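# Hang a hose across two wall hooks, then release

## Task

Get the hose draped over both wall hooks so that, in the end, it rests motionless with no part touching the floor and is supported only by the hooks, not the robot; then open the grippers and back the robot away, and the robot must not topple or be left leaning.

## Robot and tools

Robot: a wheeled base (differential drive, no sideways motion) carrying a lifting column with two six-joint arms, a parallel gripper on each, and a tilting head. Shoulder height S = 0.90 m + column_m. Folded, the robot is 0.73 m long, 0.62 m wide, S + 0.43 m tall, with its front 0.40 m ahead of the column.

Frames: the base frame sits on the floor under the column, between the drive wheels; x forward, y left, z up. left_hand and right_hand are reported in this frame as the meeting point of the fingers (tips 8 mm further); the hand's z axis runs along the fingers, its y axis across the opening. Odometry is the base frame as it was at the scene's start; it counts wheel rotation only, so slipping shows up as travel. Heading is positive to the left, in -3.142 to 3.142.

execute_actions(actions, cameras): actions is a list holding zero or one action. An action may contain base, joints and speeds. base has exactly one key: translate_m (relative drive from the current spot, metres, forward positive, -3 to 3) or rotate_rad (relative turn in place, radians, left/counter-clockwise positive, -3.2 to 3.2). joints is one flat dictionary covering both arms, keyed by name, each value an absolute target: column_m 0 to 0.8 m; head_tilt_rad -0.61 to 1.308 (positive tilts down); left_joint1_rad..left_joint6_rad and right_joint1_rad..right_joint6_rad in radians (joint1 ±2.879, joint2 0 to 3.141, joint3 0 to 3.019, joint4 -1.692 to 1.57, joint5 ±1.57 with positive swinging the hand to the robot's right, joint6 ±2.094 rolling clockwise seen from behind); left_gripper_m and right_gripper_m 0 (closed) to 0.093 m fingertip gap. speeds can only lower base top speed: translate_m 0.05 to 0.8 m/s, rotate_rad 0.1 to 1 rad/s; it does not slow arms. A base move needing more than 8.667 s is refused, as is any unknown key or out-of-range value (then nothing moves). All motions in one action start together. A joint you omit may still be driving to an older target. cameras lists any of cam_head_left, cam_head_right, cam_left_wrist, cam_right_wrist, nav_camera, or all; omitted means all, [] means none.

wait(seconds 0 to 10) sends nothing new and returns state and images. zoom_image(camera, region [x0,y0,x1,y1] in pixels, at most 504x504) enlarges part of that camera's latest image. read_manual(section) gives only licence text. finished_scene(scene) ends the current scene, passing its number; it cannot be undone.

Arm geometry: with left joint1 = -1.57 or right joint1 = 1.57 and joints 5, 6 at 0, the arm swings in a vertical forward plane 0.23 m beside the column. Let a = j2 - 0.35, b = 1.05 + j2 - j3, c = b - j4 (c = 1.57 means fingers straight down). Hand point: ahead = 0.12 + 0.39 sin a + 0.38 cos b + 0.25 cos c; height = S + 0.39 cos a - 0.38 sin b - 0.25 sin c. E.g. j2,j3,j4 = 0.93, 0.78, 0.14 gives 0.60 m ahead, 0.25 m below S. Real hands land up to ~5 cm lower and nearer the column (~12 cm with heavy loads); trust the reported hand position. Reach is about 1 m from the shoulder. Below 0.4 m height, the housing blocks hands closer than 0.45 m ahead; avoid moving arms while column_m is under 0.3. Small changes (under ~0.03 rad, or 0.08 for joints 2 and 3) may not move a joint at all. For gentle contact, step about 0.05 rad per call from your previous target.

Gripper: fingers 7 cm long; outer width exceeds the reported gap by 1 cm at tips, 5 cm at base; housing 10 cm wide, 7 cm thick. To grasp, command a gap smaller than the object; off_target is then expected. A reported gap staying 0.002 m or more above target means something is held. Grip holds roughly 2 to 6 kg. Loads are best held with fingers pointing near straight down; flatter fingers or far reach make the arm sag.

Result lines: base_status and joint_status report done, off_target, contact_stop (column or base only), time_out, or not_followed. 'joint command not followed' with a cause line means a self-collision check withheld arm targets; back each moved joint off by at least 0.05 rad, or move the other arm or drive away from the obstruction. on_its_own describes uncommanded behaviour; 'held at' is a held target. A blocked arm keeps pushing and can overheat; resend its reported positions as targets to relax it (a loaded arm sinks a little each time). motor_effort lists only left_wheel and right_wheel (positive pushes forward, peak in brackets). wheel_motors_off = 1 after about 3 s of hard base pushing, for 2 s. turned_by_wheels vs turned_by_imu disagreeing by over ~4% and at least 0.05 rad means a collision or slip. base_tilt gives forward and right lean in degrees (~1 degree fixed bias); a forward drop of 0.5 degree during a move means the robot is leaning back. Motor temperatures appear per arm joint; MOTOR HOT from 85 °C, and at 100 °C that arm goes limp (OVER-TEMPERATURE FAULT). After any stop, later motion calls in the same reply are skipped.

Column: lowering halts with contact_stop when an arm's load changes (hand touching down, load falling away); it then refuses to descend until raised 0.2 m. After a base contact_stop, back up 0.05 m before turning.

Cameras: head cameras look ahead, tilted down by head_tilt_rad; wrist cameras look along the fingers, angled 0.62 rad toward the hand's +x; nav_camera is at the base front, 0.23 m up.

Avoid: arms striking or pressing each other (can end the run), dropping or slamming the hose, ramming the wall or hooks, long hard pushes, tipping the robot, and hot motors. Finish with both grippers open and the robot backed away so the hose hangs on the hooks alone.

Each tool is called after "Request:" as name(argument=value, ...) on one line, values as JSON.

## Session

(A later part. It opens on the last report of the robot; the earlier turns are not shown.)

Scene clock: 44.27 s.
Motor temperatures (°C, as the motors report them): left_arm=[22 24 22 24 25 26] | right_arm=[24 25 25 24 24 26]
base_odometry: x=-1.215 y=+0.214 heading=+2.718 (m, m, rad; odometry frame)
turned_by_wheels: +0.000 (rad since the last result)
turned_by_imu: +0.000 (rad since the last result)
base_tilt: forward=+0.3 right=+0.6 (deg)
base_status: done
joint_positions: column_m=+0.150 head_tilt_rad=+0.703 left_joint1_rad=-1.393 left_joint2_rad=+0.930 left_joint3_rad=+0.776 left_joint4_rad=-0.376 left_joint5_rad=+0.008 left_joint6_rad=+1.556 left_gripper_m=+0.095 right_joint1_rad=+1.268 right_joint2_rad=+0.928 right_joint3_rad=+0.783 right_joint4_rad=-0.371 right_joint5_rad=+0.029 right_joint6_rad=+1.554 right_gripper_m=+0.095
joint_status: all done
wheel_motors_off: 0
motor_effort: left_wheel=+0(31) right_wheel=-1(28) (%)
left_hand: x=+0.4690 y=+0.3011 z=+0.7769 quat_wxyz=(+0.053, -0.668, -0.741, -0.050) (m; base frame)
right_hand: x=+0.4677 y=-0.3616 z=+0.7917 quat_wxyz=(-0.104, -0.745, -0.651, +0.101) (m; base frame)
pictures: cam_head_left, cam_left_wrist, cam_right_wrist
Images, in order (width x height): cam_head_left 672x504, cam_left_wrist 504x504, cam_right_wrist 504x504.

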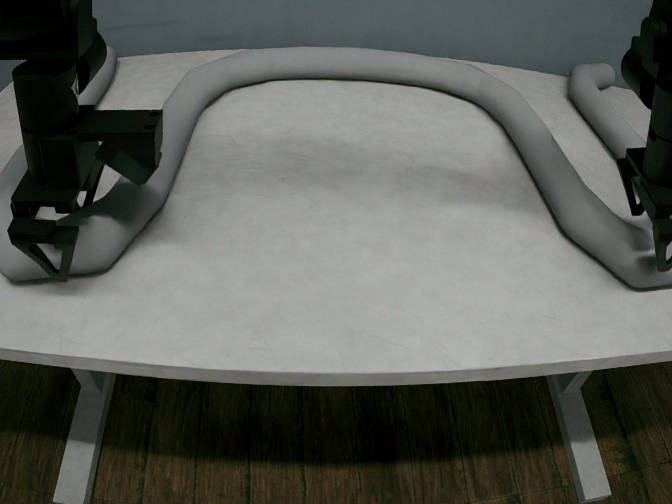

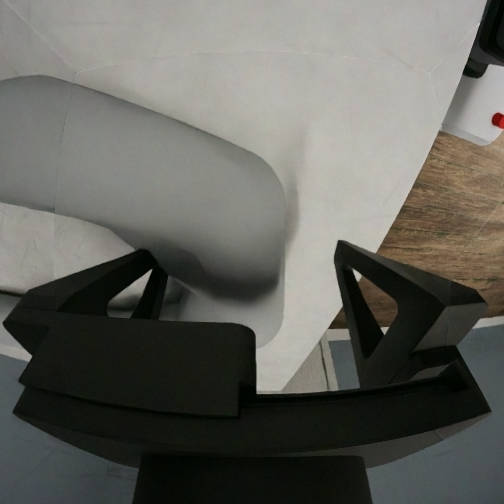

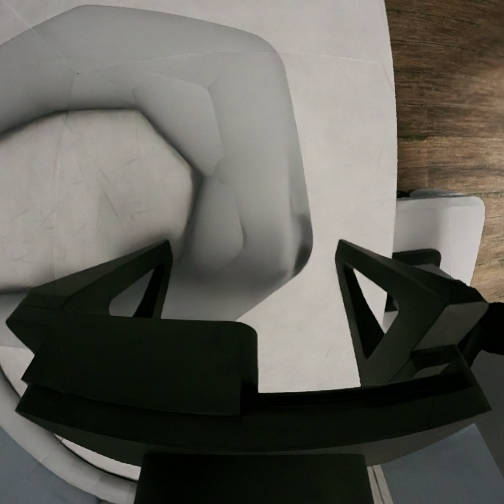

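Request:
execute_actions(actions=[{"base":{"translate_m":0.03},"joints":{"left_joint1_rad":-1.46,"right_joint4_rad":-0.45,"right_joint3_rad":0.72,"column_m":0.17}}], cameras=["cam_left_wrist","cam_right_wrist"])

Request:
execute_actions(actions=[{"joints":{"column_m":0.11}}], cameras=["cam_head_left","cam_left_wrist","cam_right_wrist"])

Scene clock: 46.17 s.
Motor temperatures (°C, as the motors report them): left_arm=[22 24 22 24 25 26] | right_arm=[24 25 25 24 24 26]
base_odometry: x=-1.242 y=+0.226 heading=+2.717 (m, m, rad; odometry frame)
turned_by_wheels: +0.000 (rad since the last result)
turned_by_imu: +0.000 (rad since the last result)
base_tilt: forward=+0.2 right=+0.6 (deg)
base_status: done
joint_positions: column_m=+0.170 head_tilt_rad=+0.704 left_joint1_rad=-1.455 left_joint2_rad=+0.930 left_joint3_rad=+0.776 left_joint4_rad=-0.376 left_joint5_rad=+0.012 left_joint6_rad=+1.556 left_gripper_m=+0.095 right_joint1_rad=+1.268 right_joint2_rad=+0.929 right_joint3_rad=+0.726 right_joint4_rad=-0.444 right_joint5_rad=+0.030 right_joint6_rad=+1.559 right_gripper_m=+0.095
joint_status: all done
wheel_motors_off: 0
motor_effort: left_wheel=+0(31) right_wheel=+0(28) (%)
left_hand: x=+0.4711 y=+0.2733 z=+0.7934 quat_wxyz=(+0.033, -0.680, -0.732, -0.029) (m; base frame)
right_hand: x=+0.4155 y=-0.3557 z=+0.8051 quat_wxyz=(-0.055, -0.751, -0.643, +0.144) (m; base frame)
pictures: cam_left_wrist, cam_right_wrist
Images, in order (width x height): cam_left_wrist 504x504, cam_right_wrist 504x504.

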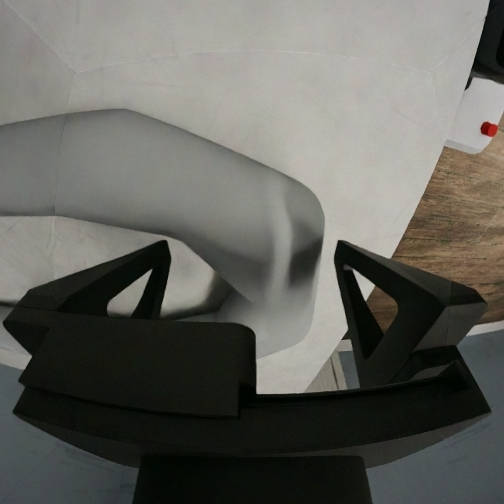

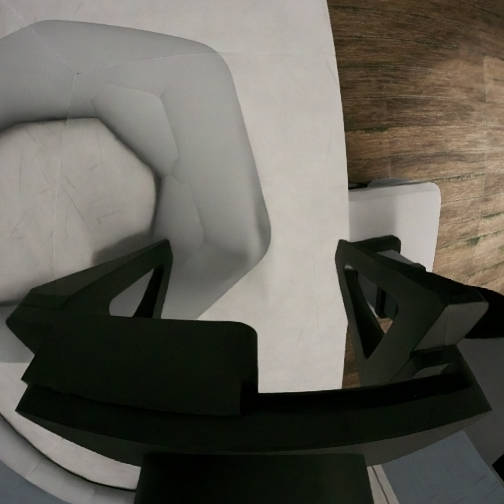

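Scene clock: 47.53 s.
Motor temperatures (°C, as the motors report them): left_arm=[22 24 22 24 25 26] | right_arm=[24 25 25 24 24 26]
base_odometry: x=-1.242 y=+0.226 heading=+2.717 (m, m, rad; odometry frame)
turned_by_wheels: +0.000 (rad since the last result)
turned_by_imu: +0.000 (rad since the last result)
base_tilt: forward=+0.3 right=+0.5 (deg)
base_status: not commanded
joint_positions: column_m=+0.110 head_tilt_rad=+0.704 left_joint1_rad=-1.428 left_joint2_rad=+0.877 left_joint3_rad=+0.762 left_joint4_rad=-0.402 left_joint5_rad=-0.006 left_joint6_rad=+1.525 left_gripper_m=+0.095 right_joint1_rad=+1.255 right_joint2_rad=+0.907 right_joint3_rad=+0.738 right_joint4_rad=-0.437 right_joint5_rad=+0.049 right_joint6_rad=+1.591 right_gripper_m=+0.095
joint_status: all done
wheel_motors_off: 0
motor_effort: left_wheel=+1(2) right_wheel=+0(1) (%)
left_hand: x=+0.4697 y=+0.2862 z=+0.7516 quat_wxyz=(+0.043, -0.663, -0.746, -0.049) (m; base frame)
right_hand: x=+0.4289 y=-0.3642 z=+0.7554 quat_wxyz=(-0.082, -0.760, -0.629, +0.141) (m; base frame)
pictures: cam_head_left, cam_left_wrist, cam_right_wrist
Images, in order (width x height): cam_head_left 672x504, cam_left_wrist 504x504, cam_right_wrist 504x504.

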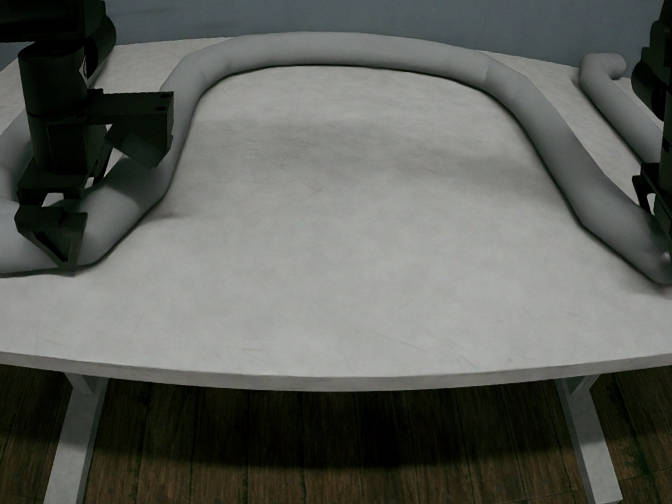

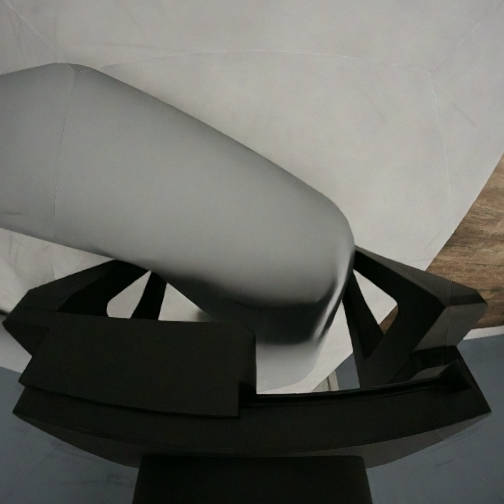

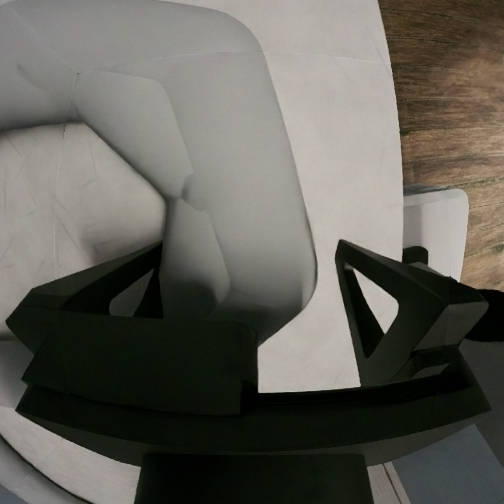

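Straddling. Close.

Request:
execute_actions(actions=[{"joints":{"left_gripper_m":0.0,"right_gripper_m":0.0}}], cameras=[])

Request:
execute_actions(actions=[{"joints":{"column_m":0.5,"head_tilt_rad":0.9}}], cameras=["cam_head_left","nav_camera"])

Scene clock: 48.83 s.
Motor temperatures (°C, as the motors report them): left_arm=[22 24 22 24 26 26] | right_arm=[24 25 25 24 24 26]
base_odometry: x=-1.242 y=+0.226 heading=+2.717 (m, m, rad; odometry frame)
turned_by_wheels: +0.000 (rad since the last result)
turned_by_imu: +0.000 (rad since the last result)
base_tilt: forward=+0.3 right=+0.6 (deg)
base_status: not commanded
joint_positions: column_m=+0.110 head_tilt_rad=+0.704 left_joint1_rad=-1.424 left_joint2_rad=+0.885 left_joint3_rad=+0.758 left_joint4_rad=-0.402 left_joint5_rad=-0.006 left_joint6_rad=+1.520 left_gripper_m=+0.062 right_joint1_rad=+1.251 right_joint2_rad=+0.907 right_joint3_rad=+0.739 right_joint4_rad=-0.439 right_joint5_rad=+0.047 right_joint6_rad=+1.608 right_gripper_m=+0.068
joint_status: left_gripper_m off_target (ended at +0.062, target +0.000); right_gripper_m off_target (ended at +0.068, target +0.000)
wheel_motors_off: 0
motor_effort: left_wheel=+3(4) right_wheel=+1(0) (%)
left_hand: x=+0.4653 y=+0.2879 z=+0.7484 quat_wxyz=(+0.048, -0.660, -0.748, -0.046) (m; base frame)
right_hand: x=+0.4288 y=-0.3653 z=+0.7560 quat_wxyz=(-0.083, -0.766, -0.621, +0.141) (m; base frame)
pictures: none
No camera images: the call's "cameras" was empty. Leave "cameras" out to get every camera's image.

Scene clock: 54.50 s.
Motor temperatures (°C, as the motors report them): left_arm=[22 24 22 24 26 26] | right_arm=[24 26 25 24 24 26]
base_odometry: x=-1.242 y=+0.226 heading=+2.717 (m, m, rad; odometry frame)
turned_by_wheels: +0.000 (rad since the last result)
turned_by_imu: +0.000 (rad since the last result)
base_tilt: forward=+0.3 right=+0.6 (deg)
base_status: not commanded
joint_positions: column_m=+0.500 head_tilt_rad=+0.901 left_joint1_rad=-1.454 left_joint2_rad=+0.937 left_joint3_rad=+0.762 left_joint4_rad=-0.384 left_joint5_rad=+0.014 left_joint6_rad=+1.558 left_gripper_m=+0.061 right_joint1_rad=+1.259 right_joint2_rad=+0.939 right_joint3_rad=+0.727 right_joint4_rad=-0.444 right_joint5_rad=+0.023 right_joint6_rad=+1.572 right_gripper_m=+0.064
joint_status: all done
wheel_motors_off: 0
on_its_own: right_gripper_m moved -0.003 toward your old target +0.000
motor_effort: left_wheel=+0(3) right_wheel=-2(1) (%)
left_hand: x=+0.4588 y=+0.2732 z=+1.1192 quat_wxyz=(+0.043, -0.680, -0.732, -0.018) (m; base frame)
right_hand: x=+0.4126 y=-0.3583 z=+1.1326 quat_wxyz=(-0.052, -0.757, -0.635, +0.146) (m; base frame)
pictures: cam_head_left, nav_camera
Images, in order (width x height): cam_head_left 672x504, nav_camera 672x504.

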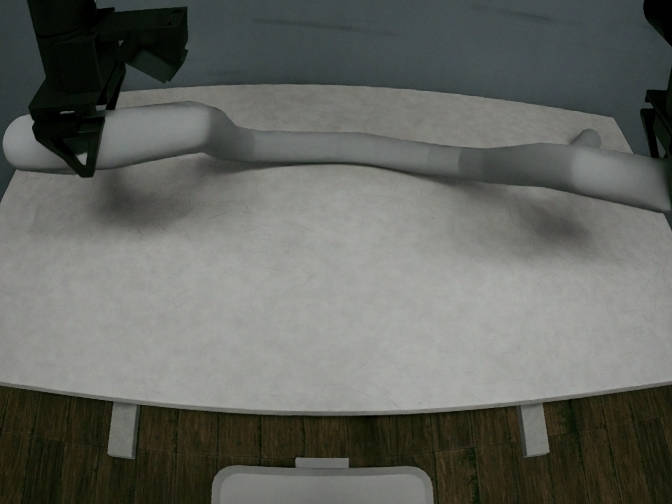

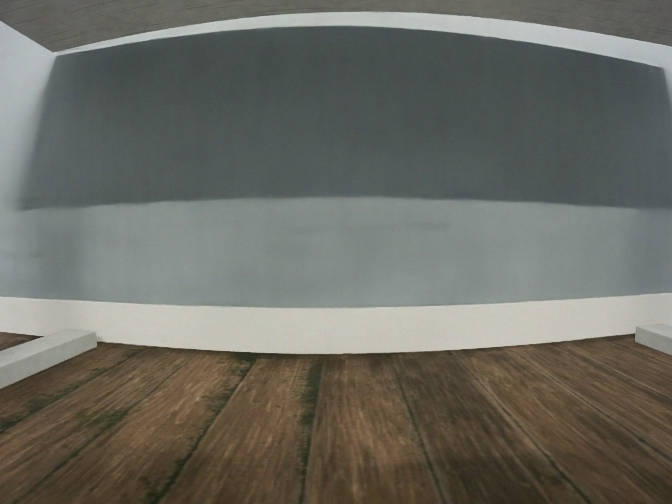

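Request:
execute_actions(actions=[{"joints":{"column_m":0.8,"head_tilt_rad":0.6}}], cameras=[])

Request:
execute_actions(actions=[{"base":{"translate_m":-0.6},"speeds":{"translate_m":0.4}}], cameras=["cam_head_left","cam_head_right"])

Request:
execute_actions(actions=[{"base":{"rotate_rad":-2.70},"speeds":{"rotate_rad":0.5}}], cameras=[])

Request:
execute_actions(actions=[{"base":{"translate_m":0.7},"speeds":{"translate_m":0.4}}], cameras=[])

Request:
execute_actions(actions=[{"base":{"rotate_rad":1.13},"speeds":{"rotate_rad":0.5}}], cameras=["cam_head_left","cam_head_right","nav_camera"])

Scene clock: 61.00 s.
Motor temperatures (°C, as the motors report them): left_arm=[22 24 22 24 25 26] | right_arm=[24 26 25 24 24 26]
base_odometry: x=-1.242 y=+0.226 heading=+2.717 (m, m, rad; odometry frame)
turned_by_wheels: +0.000 (rad since the last result)
turned_by_imu: +0.000 (rad since the last result)
base_tilt: forward=+0.3 right=+0.6 (deg)
base_status: not commanded
joint_positions: column_m=+0.800 head_tilt_rad=+0.617 left_joint1_rad=-1.458 left_joint2_rad=+0.947 left_joint3_rad=+0.762 left_joint4_rad=-0.384 left_joint5_rad=+0.020 left_joint6_rad=+1.564 left_gripper_m=+0.061 right_joint1_rad=+1.263 right_joint2_rad=+0.948 right_joint3_rad=+0.721 right_joint4_rad=-0.451 right_joint5_rad=+0.018 right_joint6_rad=+1.564 right_gripper_m=+0.063
joint_status: all done
wheel_motors_off: 0
motor_effort: left_wheel=+0(0) right_wheel=-3(2) (%)
left_hand: x=+0.4563 y=+0.2706 z=+1.4159 quat_wxyz=(+0.043, -0.683, -0.729, -0.012) (m; base frame)
right_hand: x=+0.4049 y=-0.3556 z=+1.4290 quat_wxyz=(-0.041, -0.755, -0.638, +0.150) (m; base frame)
pictures: none
No camera images: the call's "cameras" was empty. Leave "cameras" out to get every camera's image.

Scene clock: 63.93 s.
Motor temperatures (°C, as the motors report them): left_arm=[22 24 22 24 25 26] | right_arm=[24 26 25 24 25 26]
base_odometry: x=-0.696 y=-0.021 heading=+2.717 (m, m, rad; odometry frame)
turned_by_wheels: -0.001 (rad since the last result)
turned_by_imu: +0.001 (rad since the last result)
base_tilt: forward=+0.2 right=+0.6 (deg)
base_status: done
joint_positions: column_m=+0.800 head_tilt_rad=+0.617 left_joint1_rad=-1.458 left_joint2_rad=+0.950 left_joint3_rad=+0.760 left_joint4_rad=-0.384 left_joint5_rad=+0.020 left_joint6_rad=+1.564 left_gripper_m=+0.061 right_joint1_rad=+1.264 right_joint2_rad=+0.951 right_joint3_rad=+0.715 right_joint4_rad=-0.455 right_joint5_rad=+0.018 right_joint6_rad=+1.564 right_gripper_m=+0.063
joint_status: not commanded
wheel_motors_off: 0
motor_effort: left_wheel=-2(31) right_wheel=+3(44) (%)
left_hand: x=+0.4540 y=+0.2705 z=+1.4146 quat_wxyz=(+0.044, -0.683, -0.729, -0.010) (m; base frame)
right_hand: x=+0.3995 y=-0.3545 z=+1.4278 quat_wxyz=(-0.035, -0.755, -0.637, +0.154) (m; base frame)
pictures: cam_head_left, cam_head_right
Images, in order (width x height): cam_head_left 672x504, cam_head_right 672x504.

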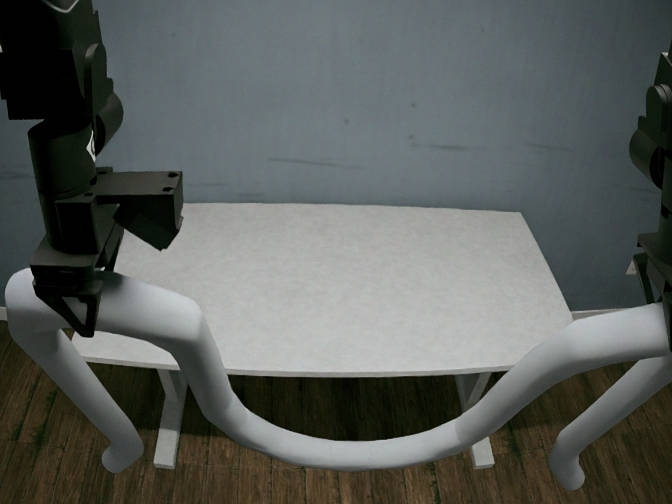

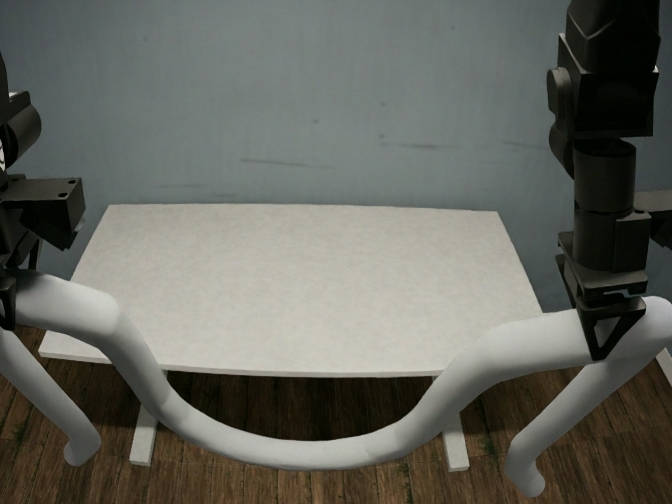

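Scene clock: 70.13 s.
Motor temperatures (°C, as the motors report them): left_arm=[22 24 23 24 25 26] | right_arm=[24 26 26 24 25 26]
base_odometry: x=-0.696 y=-0.021 heading=+0.017 (m, m, rad; odometry frame)
turned_by_wheels: -2.700 (rad since the last result)
turned_by_imu: -2.683 (rad since the last result)
base_tilt: forward=+0.3 right=+0.6 (deg)
base_status: done
joint_positions: column_m=+0.800 head_tilt_rad=+0.617 left_joint1_rad=-1.464 left_joint2_rad=+0.950 left_joint3_rad=+0.760 left_joint4_rad=-0.384 left_joint5_rad=+0.023 left_joint6_rad=+1.564 left_gripper_m=+0.060 right_joint1_rad=+1.268 right_joint2_rad=+0.951 right_joint3_rad=+0.715 right_joint4_rad=-0.455 right_joint5_rad=+0.018 right_joint6_rad=+1.564 right_gripper_m=+0.063
joint_status: not commanded
wheel_motors_off: 0
motor_effort: left_wheel=+2(48) right_wheel=-2(38) (%)
left_hand: x=+0.4542 y=+0.2673 z=+1.4143 quat_wxyz=(+0.042, -0.684, -0.728, -0.007) (m; base frame)
right_hand: x=+0.3997 y=-0.3529 z=+1.4274 quat_wxyz=(-0.034, -0.754, -0.638, +0.153) (m; base frame)
pictures: none
No camera images: the call's "cameras" was empty. Leave "cameras" out to get every camera's image.

Scene clock: 73.33 s.
Motor temperatures (°C, as the motors report them): left_arm=[22 24 23 24 25 26] | right_arm=[24 26 26 24 25 26]
base_odometry: x=+0.004 y=-0.009 heading=+0.017 (m, m, rad; odometry frame)
turned_by_wheels: +0.000 (rad since the last result)
turned_by_imu: -0.002 (rad since the last result)
base_tilt: forward=+0.3 right=+0.6 (deg)
base_status: done
joint_positions: column_m=+0.800 head_tilt_rad=+0.617 left_joint1_rad=-1.464 left_joint2_rad=+0.950 left_joint3_rad=+0.761 left_joint4_rad=-0.384 left_joint5_rad=+0.023 left_joint6_rad=+1.564 left_gripper_m=+0.060 right_joint1_rad=+1.268 right_joint2_rad=+0.952 right_joint3_rad=+0.713 right_joint4_rad=-0.455 right_joint5_rad=+0.017 right_joint6_rad=+1.564 right_gripper_m=+0.063
joint_status: not commanded
wheel_motors_off: 0
motor_effort: left_wheel=-1(50) right_wheel=+0(40) (%)
left_hand: x=+0.4544 y=+0.2673 z=+1.4141 quat_wxyz=(+0.042, -0.684, -0.728, -0.007) (m; base frame)
right_hand: x=+0.3986 y=-0.3527 z=+1.4270 quat_wxyz=(-0.033, -0.754, -0.638, +0.154) (m; base frame)
pictures: none
No camera images: the call's "cameras" was empty. Leave "cameras" out to get every camera's image.

Scene clock: 76.43 s.
Motor temperatures (°C, as the motors report them): left_arm=[22 24 23 24 25 26] | right_arm=[24 26 26 24 25 26]
base_odometry: x=+0.004 y=-0.009 heading=+1.146 (m, m, rad; odometry frame)
turned_by_wheels: +1.129 (rad since the last result)
turned_by_imu: +1.122 (rad since the last result)
base_tilt: forward=+0.3 right=+0.6 (deg)
base_status: done
joint_positions: column_m=+0.800 head_tilt_rad=+0.617 left_joint1_rad=-1.464 left_joint2_rad=+0.950 left_joint3_rad=+0.761 left_joint4_rad=-0.384 left_joint5_rad=+0.021 left_joint6_rad=+1.565 left_gripper_m=+0.061 right_joint1_rad=+1.268 right_joint2_rad=+0.952 right_joint3_rad=+0.713 right_joint4_rad=-0.455 right_joint5_rad=+0.015 right_joint6_rad=+1.564 right_gripper_m=+0.063
joint_status: not commanded
wheel_motors_off: 0
motor_effort: left_wheel=-3(45) right_wheel=+2(30) (%)
left_hand: x=+0.4544 y=+0.2679 z=+1.4142 quat_wxyz=(+0.042, -0.684, -0.728, -0.008) (m; base frame)
right_hand: x=+0.3987 y=-0.3523 z=+1.4269 quat_wxyz=(-0.032, -0.754, -0.638, +0.153) (m; base frame)
pictures: cam_head_left, cam_head_right, nav_camera
Images, in order (width x height): cam_head_left 672x504, cam_head_right 672x504, nav_camera 672x504.

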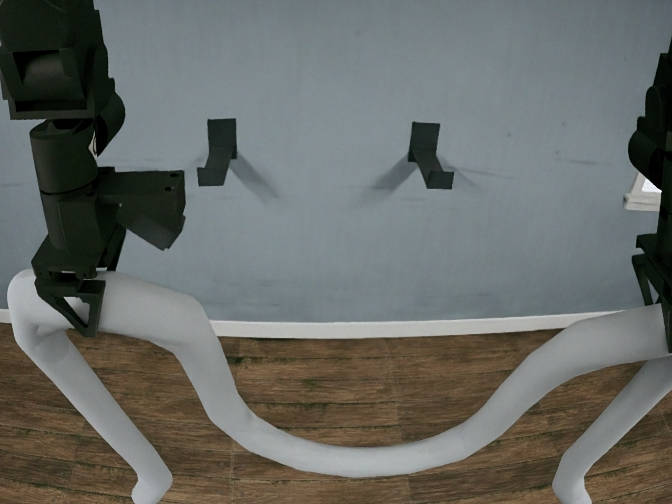

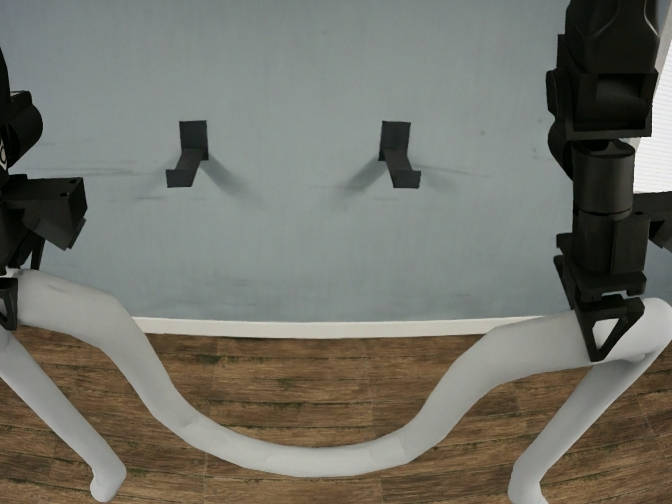

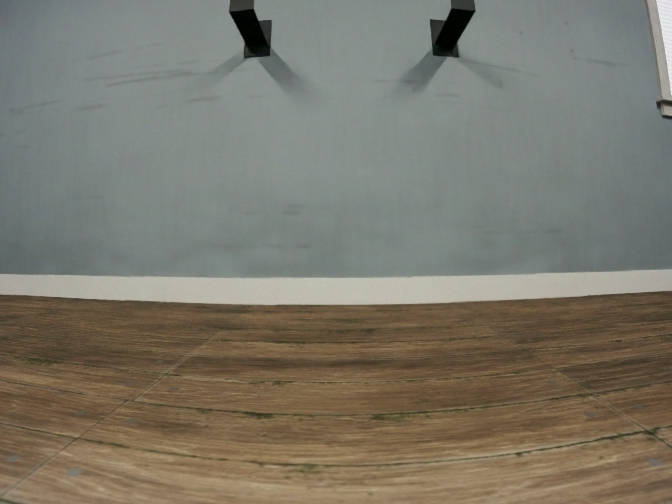

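Request:
execute_actions(actions=[{"base":{"translate_m":1.0},"speeds":{"translate_m":0.4},"joints":{"left_joint1_rad":-1.1,"right_joint1_rad":1.05,"column_m":0.6,"head_tilt_rad":0.8}}], cameras=["cam_head_left","cam_head_right","nav_camera"])

Scene clock: 82.23 s.
Motor temperatures (°C, as the motors report them): left_arm=[22 24 23 24 26 26] | right_arm=[24 26 26 24 25 26]
base_odometry: x=+0.416 y=+0.902 heading=+1.147 (m, m, rad; odometry frame)
turned_by_wheels: +0.001 (rad since the last result)
turned_by_imu: -0.001 (rad since the last result)
base_tilt: forward=+0.3 right=+0.6 (deg)
base_status: done
joint_positions: column_m=+0.600 head_tilt_rad=+0.802 left_joint1_rad=-1.119 left_joint2_rad=+0.951 left_joint3_rad=+0.760 left_joint4_rad=-0.384 left_joint5_rad=+0.036 left_joint6_rad=+1.589 left_gripper_m=+0.060 right_joint1_rad=+1.067 right_joint2_rad=+0.952 right_joint3_rad=+0.712 right_joint4_rad=-0.456 right_joint5_rad=+0.008 right_joint6_rad=+1.542 right_gripper_m=+0.062
joint_status: all done
wheel_motors_off: 0
motor_effort: left_wheel=+1(48) right_wheel=-1(46) (%)
left_hand: x=+0.4339 y=+0.4104 z=+1.2476 quat_wxyz=(+0.140, -0.615, -0.769, -0.105) (m; base frame)
right_hand: x=+0.3817 y=-0.4280 z=+1.2554 quat_wxyz=(-0.085, -0.774, -0.592, +0.208) (m; base frame)
pictures: cam_head_left, cam_head_right, nav_camera
Images, in order (width x height): cam_head_left 672x504, cam_head_right 672x504, nav_camera 672x504.

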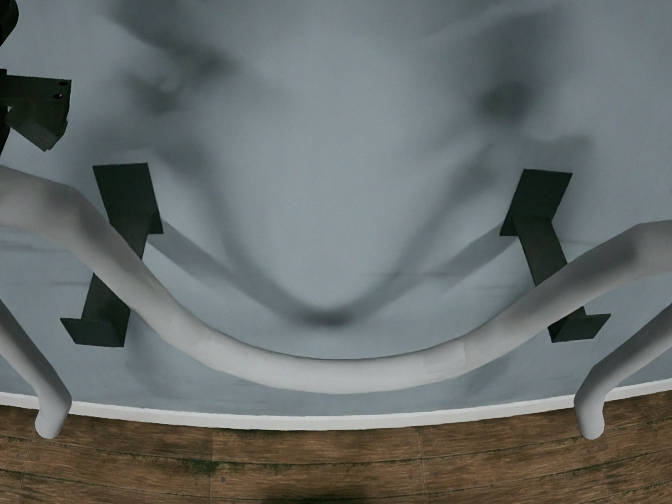

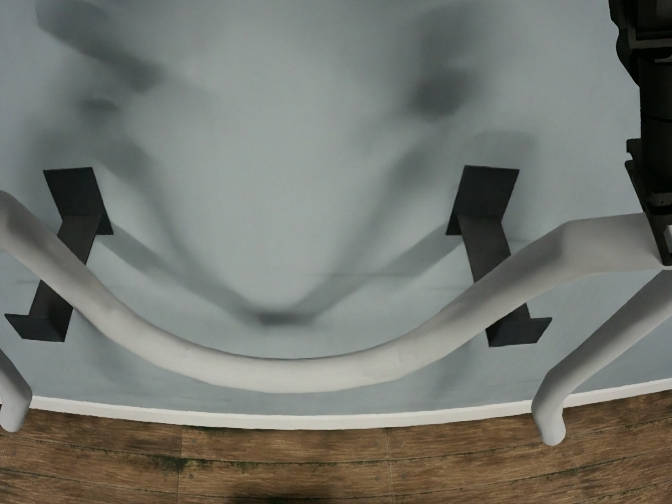

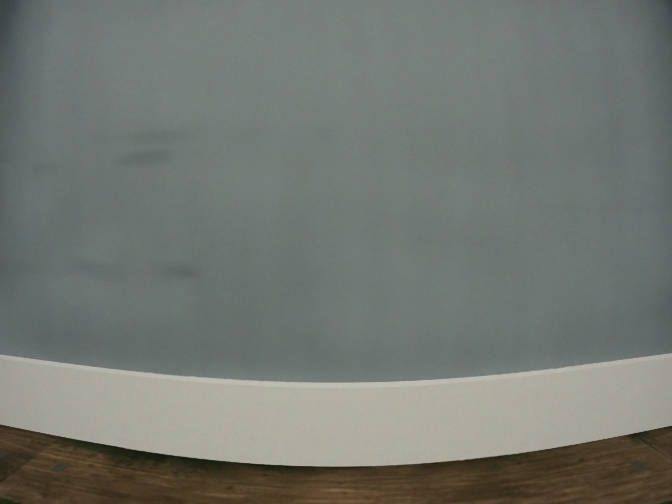

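Request:
execute_actions(actions=[{"base":{"translate_m":0.17},"speeds":{"translate_m":0.2},"joints":{"left_joint1_rad":-1.0,"right_joint1_rad":1.02,"head_tilt_rad":0.95}}])

Scene clock: 85.50 s.
Motor temperatures (°C, as the motors report them): left_arm=[22 24 23 24 26 26] | right_arm=[24 26 26 24 25 26]
base_odometry: x=+0.486 y=+1.057 heading=+1.147 (m, m, rad; odometry frame)
turned_by_wheels: +0.001 (rad since the last result)
turned_by_imu: +0.000 (rad since the last result)
base_tilt: forward=+0.3 right=+0.5 (deg)
base_status: done
joint_positions: column_m=+0.600 head_tilt_rad=+0.951 left_joint1_rad=-1.019 left_joint2_rad=+0.952 left_joint3_rad=+0.730 left_joint4_rad=-0.382 left_joint5_rad=+0.040 left_joint6_rad=+1.590 left_gripper_m=+0.059 right_joint1_rad=+1.058 right_joint2_rad=+0.952 right_joint3_rad=+0.712 right_joint4_rad=-0.456 right_joint5_rad=+0.006 right_joint6_rad=+1.542 right_gripper_m=+0.062
joint_status: all done
wheel_motors_off: 0
motor_effort: left_wheel=+1(32) right_wheel=-4(24) (%)
left_hand: x=+0.4067 y=+0.4453 z=+1.2610 quat_wxyz=(+0.176, -0.587, -0.781, -0.122) (m; base frame)
right_hand: x=+0.3803 y=-0.4309 z=+1.2567 quat_wxyz=(-0.087, -0.775, -0.590, +0.210) (m; base frame)
pictures: cam_head_left, cam_head_right, cam_left_wrist, cam_right_wrist, nav_camera
Images, in order (width x height): cam_head_left 672x504, cam_head_right 672x504, cam_left_wrist 504x504, cam_right_wrist 504x504, nav_camera 672x504.

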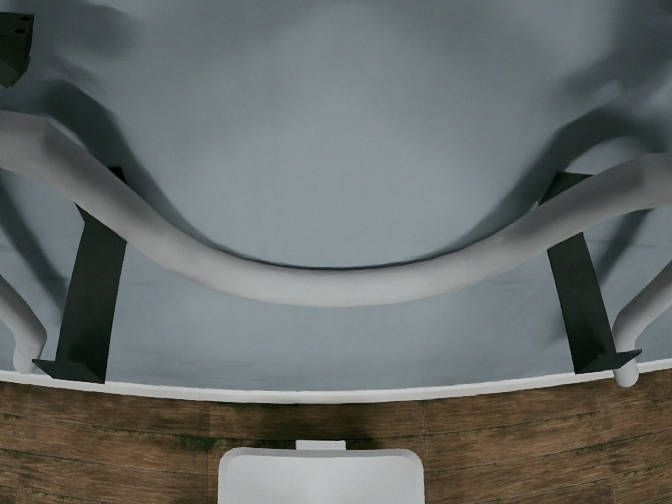

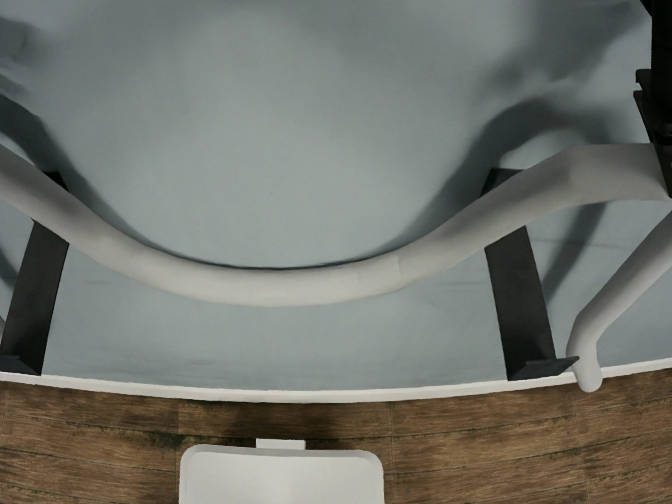

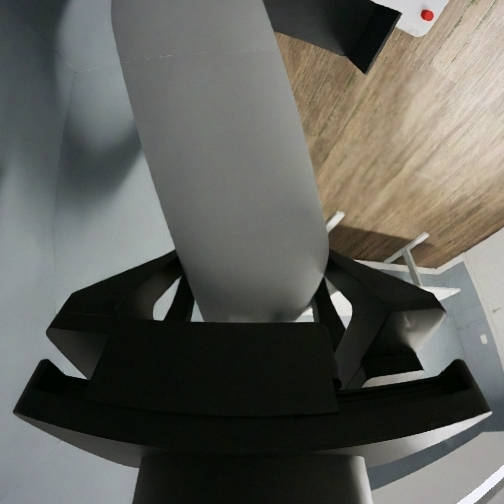

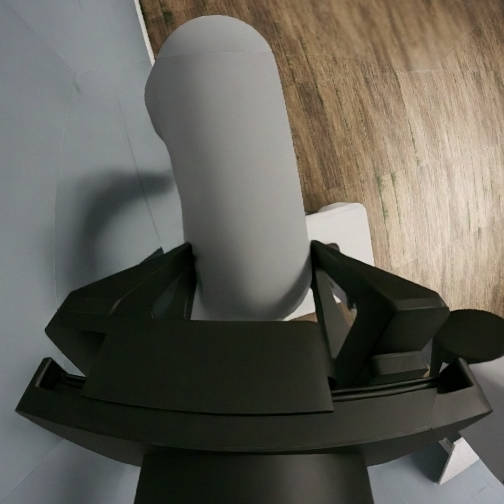

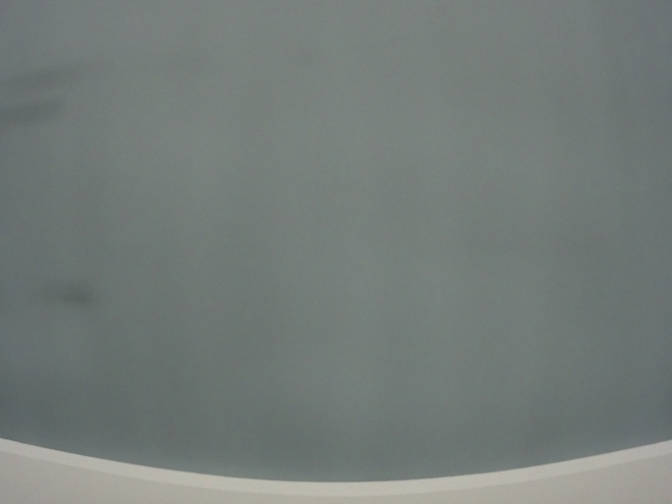

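Request:
execute_actions(actions=[{"joints":{"column_m":0.42}}])

Scene clock: 88.77 s.
Motor temperatures (°C, as the motors report them): left_arm=[22 24 23 24 26 26] | right_arm=[24 26 26 24 26 26]
base_odometry: x=+0.486 y=+1.057 heading=+1.147 (m, m, rad; odometry frame)
turned_by_wheels: +0.000 (rad since the last result)
turned_by_imu: +0.000 (rad since the last result)
base_tilt: forward=+0.3 right=+0.6 (deg)
base_status: not commanded
joint_positions: column_m=+0.420 head_tilt_rad=+0.951 left_joint1_rad=-1.019 left_joint2_rad=+0.952 left_joint3_rad=+0.730 left_joint4_rad=-0.382 left_joint5_rad=+0.040 left_joint6_rad=+1.600 left_gripper_m=+0.059 right_joint1_rad=+1.058 right_joint2_rad=+0.952 right_joint3_rad=+0.712 right_joint4_rad=-0.456 right_joint5_rad=+0.007 right_joint6_rad=+1.542 right_gripper_m=+0.062
joint_status: all done
wheel_motors_off: 0
motor_effort: left_wheel=+4(4) right_wheel=-2(2) (%)
left_hand: x=+0.4067 y=+0.4453 z=+1.0810 quat_wxyz=(+0.176, -0.591, -0.778, -0.121) (m; base frame)
right_hand: x=+0.3803 y=-0.4310 z=+1.0767 quat_wxyz=(-0.087, -0.775, -0.590, +0.210) (m; base frame)
pictures: cam_head_left, cam_head_right, cam_left_wrist, cam_right_wrist, nav_camera
Images, in order (width x height): cam_head_left 672x504, cam_head_right 672x504, cam_left_wrist 504x504, cam_right_wrist 504x504, nav_camera 672x504.

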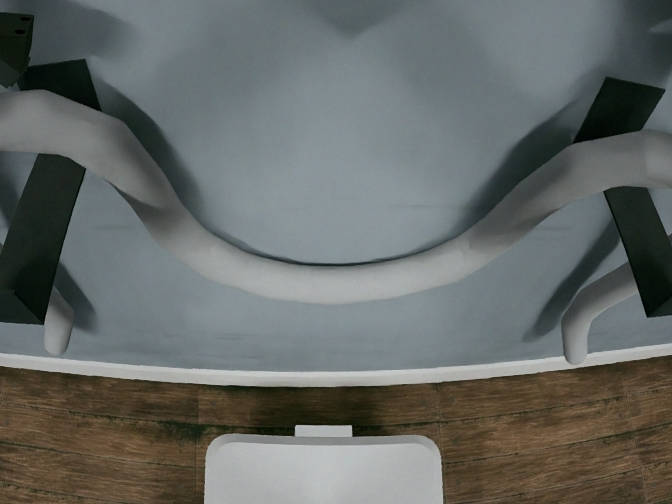

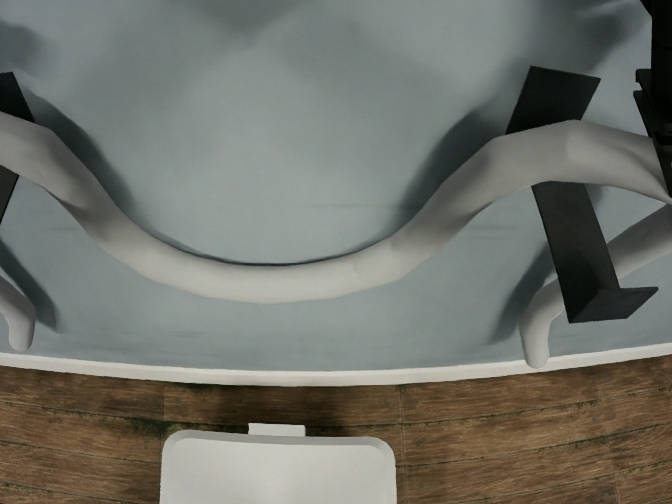

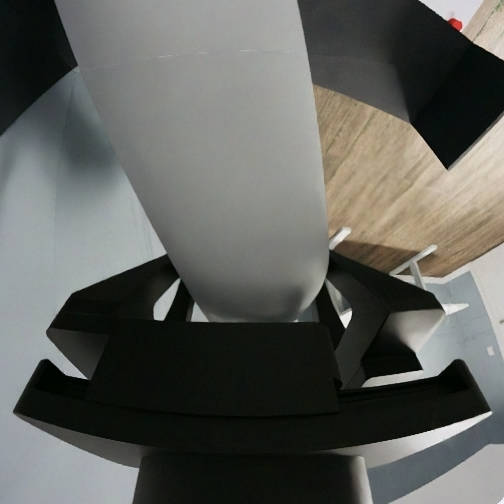

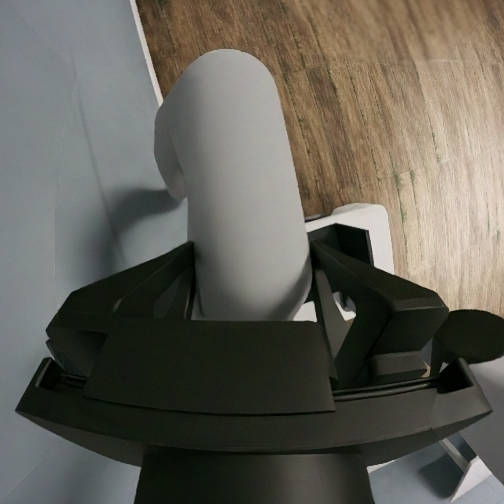

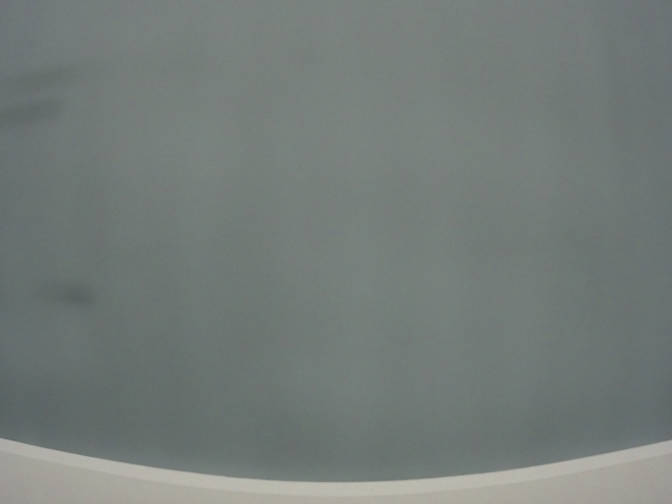

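Seems resting on both hooks. Lower slightly, release.

Request:
execute_actions(actions=[{"joints":{"column_m":0.39}}], cameras=[])

Request:
execute_actions(actions=[{"joints":{"left_gripper_m":0.093,"right_gripper_m":0.093}}], cameras=[])

Request:
execute_actions(actions=[{"joints":{"column_m":0.6}}], cameras=[])

Request:
execute_actions(actions=[{"base":{"translate_m":-0.8},"joints":{"head_tilt_rad":0.5}}], cameras=["cam_head_left","nav_camera"])

Scene clock: 91.03 s.
Motor temperatures (°C, as the motors report them): left_arm=[22 24 23 24 26 26] | right_arm=[24 26 26 24 26 26]
base_odometry: x=+0.486 y=+1.057 heading=+1.147 (m, m, rad; odometry frame)
turned_by_wheels: +0.000 (rad since the last result)
turned_by_imu: +0.000 (rad since the last result)
base_tilt: forward=+0.2 right=+0.6 (deg)
base_status: not commanded
joint_positions: column_m=+0.390 head_tilt_rad=+0.951 left_joint1_rad=-1.019 left_joint2_rad=+0.952 left_joint3_rad=+0.730 left_joint4_rad=-0.382 left_joint5_rad=+0.040 left_joint6_rad=+1.600 left_gripper_m=+0.059 right_joint1_rad=+1.058 right_joint2_rad=+0.952 right_joint3_rad=+0.712 right_joint4_rad=-0.456 right_joint5_rad=+0.007 right_joint6_rad=+1.542 right_gripper_m=+0.062
joint_status: all done
wheel_motors_off: 0
motor_effort: left_wheel=+5(5) right_wheel=+0(1) (%)
left_hand: x=+0.4067 y=+0.4453 z=+1.0510 quat_wxyz=(+0.176, -0.591, -0.778, -0.121) (m; base frame)
right_hand: x=+0.3803 y=-0.4310 z=+1.0467 quat_wxyz=(-0.087, -0.775, -0.590, +0.210) (m; base frame)
pictures: none
No camera images: the call's "cameras" was empty. Leave "cameras" out to get every camera's image.

Scene clock: 91.80 s.
Motor temperatures (°C, as the motors report them): left_arm=[22 24 23 24 26 26] | right_arm=[24 26 26 24 26 26]
base_odometry: x=+0.486 y=+1.057 heading=+1.147 (m, m, rad; odometry frame)
turned_by_wheels: +0.000 (rad since the last result)
turned_by_imu: +0.000 (rad since the last result)
base_tilt: forward=+0.3 right=+0.6 (deg)
base_status: not commanded
joint_positions: column_m=+0.390 head_tilt_rad=+0.951 left_joint1_rad=-1.007 left_joint2_rad=+0.952 left_joint3_rad=+0.731 left_joint4_rad=-0.382 left_joint5_rad=+0.019 left_joint6_rad=+1.585 left_gripper_m=+0.093 right_joint1_rad=+1.034 right_joint2_rad=+0.938 right_joint3_rad=+0.712 right_joint4_rad=-0.456 right_joint5_rad=+0.026 right_joint6_rad=+1.553 right_gripper_m=+0.093
joint_status: all done
wheel_motors_off: 0
motor_effort: left_wheel=+5(5) right_wheel=+3(0) (%)
left_hand: x=+0.4049 y=+0.4530 z=+1.0551 quat_wxyz=(+0.187, -0.581, -0.781, -0.132) (m; base frame)
right_hand: x=+0.3811 y=-0.4419 z=+1.0566 quat_wxyz=(-0.106, -0.778, -0.579, +0.220) (m; base frame)
pictures: none
No camera images: the call's "cameras" was empty. Leave "cameras" out to get every camera's image.

Scene clock: 95.13 s.
Motor temperatures (°C, as the motors report them): left_arm=[22 24 23 24 26 26] | right_arm=[24 26 26 24 25 26]
base_odometry: x=+0.486 y=+1.057 heading=+1.147 (m, m, rad; odometry frame)
turned_by_wheels: +0.000 (rad since the last result)
turned_by_imu: +0.000 (rad since the last result)
base_tilt: forward=+0.3 right=+0.5 (deg)
base_status: not commanded
joint_positions: column_m=+0.600 head_tilt_rad=+0.951 left_joint1_rad=-1.006 left_joint2_rad=+0.952 left_joint3_rad=+0.731 left_joint4_rad=-0.382 left_joint5_rad=+0.019 left_joint6_rad=+1.585 left_gripper_m=+0.093 right_joint1_rad=+1.034 right_joint2_rad=+0.937 right_joint3_rad=+0.712 right_joint4_rad=-0.456 right_joint5_rad=+0.026 right_joint6_rad=+1.553 right_gripper_m=+0.093
joint_status: all done
wheel_motors_off: 0
motor_effort: left_wheel=+4(5) right_wheel=+1(1) (%)
left_hand: x=+0.4048 y=+0.4535 z=+1.2653 quat_wxyz=(+0.187, -0.580, -0.782, -0.133) (m; base frame)
right_hand: x=+0.3812 y=-0.4419 z=+1.2665 quat_wxyz=(-0.106, -0.778, -0.579, +0.220) (m; base frame)
pictures: none
No camera images: the call's "cameras" was empty. Leave "cameras" out to get every camera's image.

Scene clock: 98.37 s.
Motor temperatures (°C, as the motors report them): left_arm=[22 24 23 24 26 26] | right_arm=[24 26 26 24 25 26]
base_odometry: x=+0.158 y=+0.328 heading=+1.148 (m, m, rad; odometry frame)
turned_by_wheels: +0.001 (rad since the last result)
turned_by_imu: +0.003 (rad since the last result)
base_tilt: forward=+0.2 right=+0.6 (deg)
base_status: done
joint_positions: column_m=+0.600 head_tilt_rad=+0.518 left_joint1_rad=-1.005 left_joint2_rad=+0.937 left_joint3_rad=+0.771 left_joint4_rad=-0.379 left_joint5_rad=+0.019 left_joint6_rad=+1.584 left_gripper_m=+0.093 right_joint1_rad=+1.034 right_joint2_rad=+0.935 right_joint3_rad=+0.711 right_joint4_rad=-0.453 right_joint5_rad=+0.027 right_joint6_rad=+1.554 right_gripper_m=+0.093
joint_status: all done
wheel_motors_off: 0
motor_effort: left_wheel=+1(53) right_wheel=+2(38) (%)
left_hand: x=+0.4336 y=+0.4572 z=+1.2757 quat_wxyz=(+0.171, -0.585, -0.777, -0.156) (m; base frame)
right_hand: x=+0.3822 y=-0.4420 z=+1.2671 quat_wxyz=(-0.108, -0.778, -0.579, +0.218) (m; base frame)
pictures: cam_head_left, nav_camera
Images, in order (width x height): cam_head_left 672x504, nav_camera 672x504.

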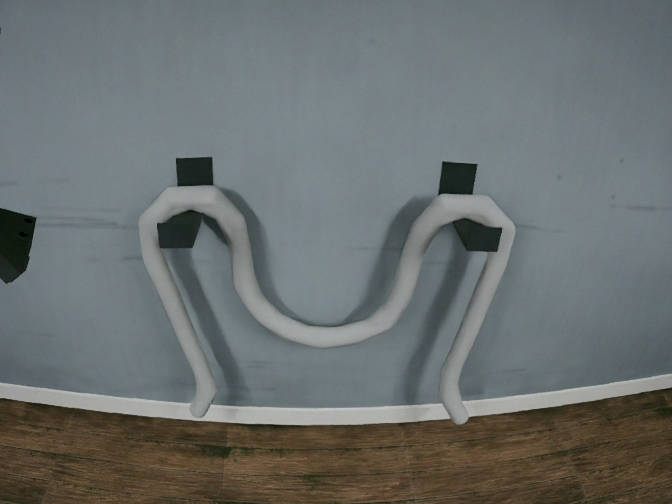

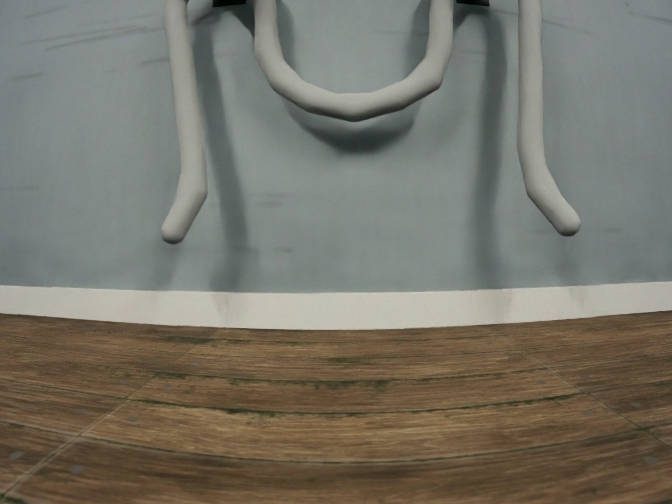

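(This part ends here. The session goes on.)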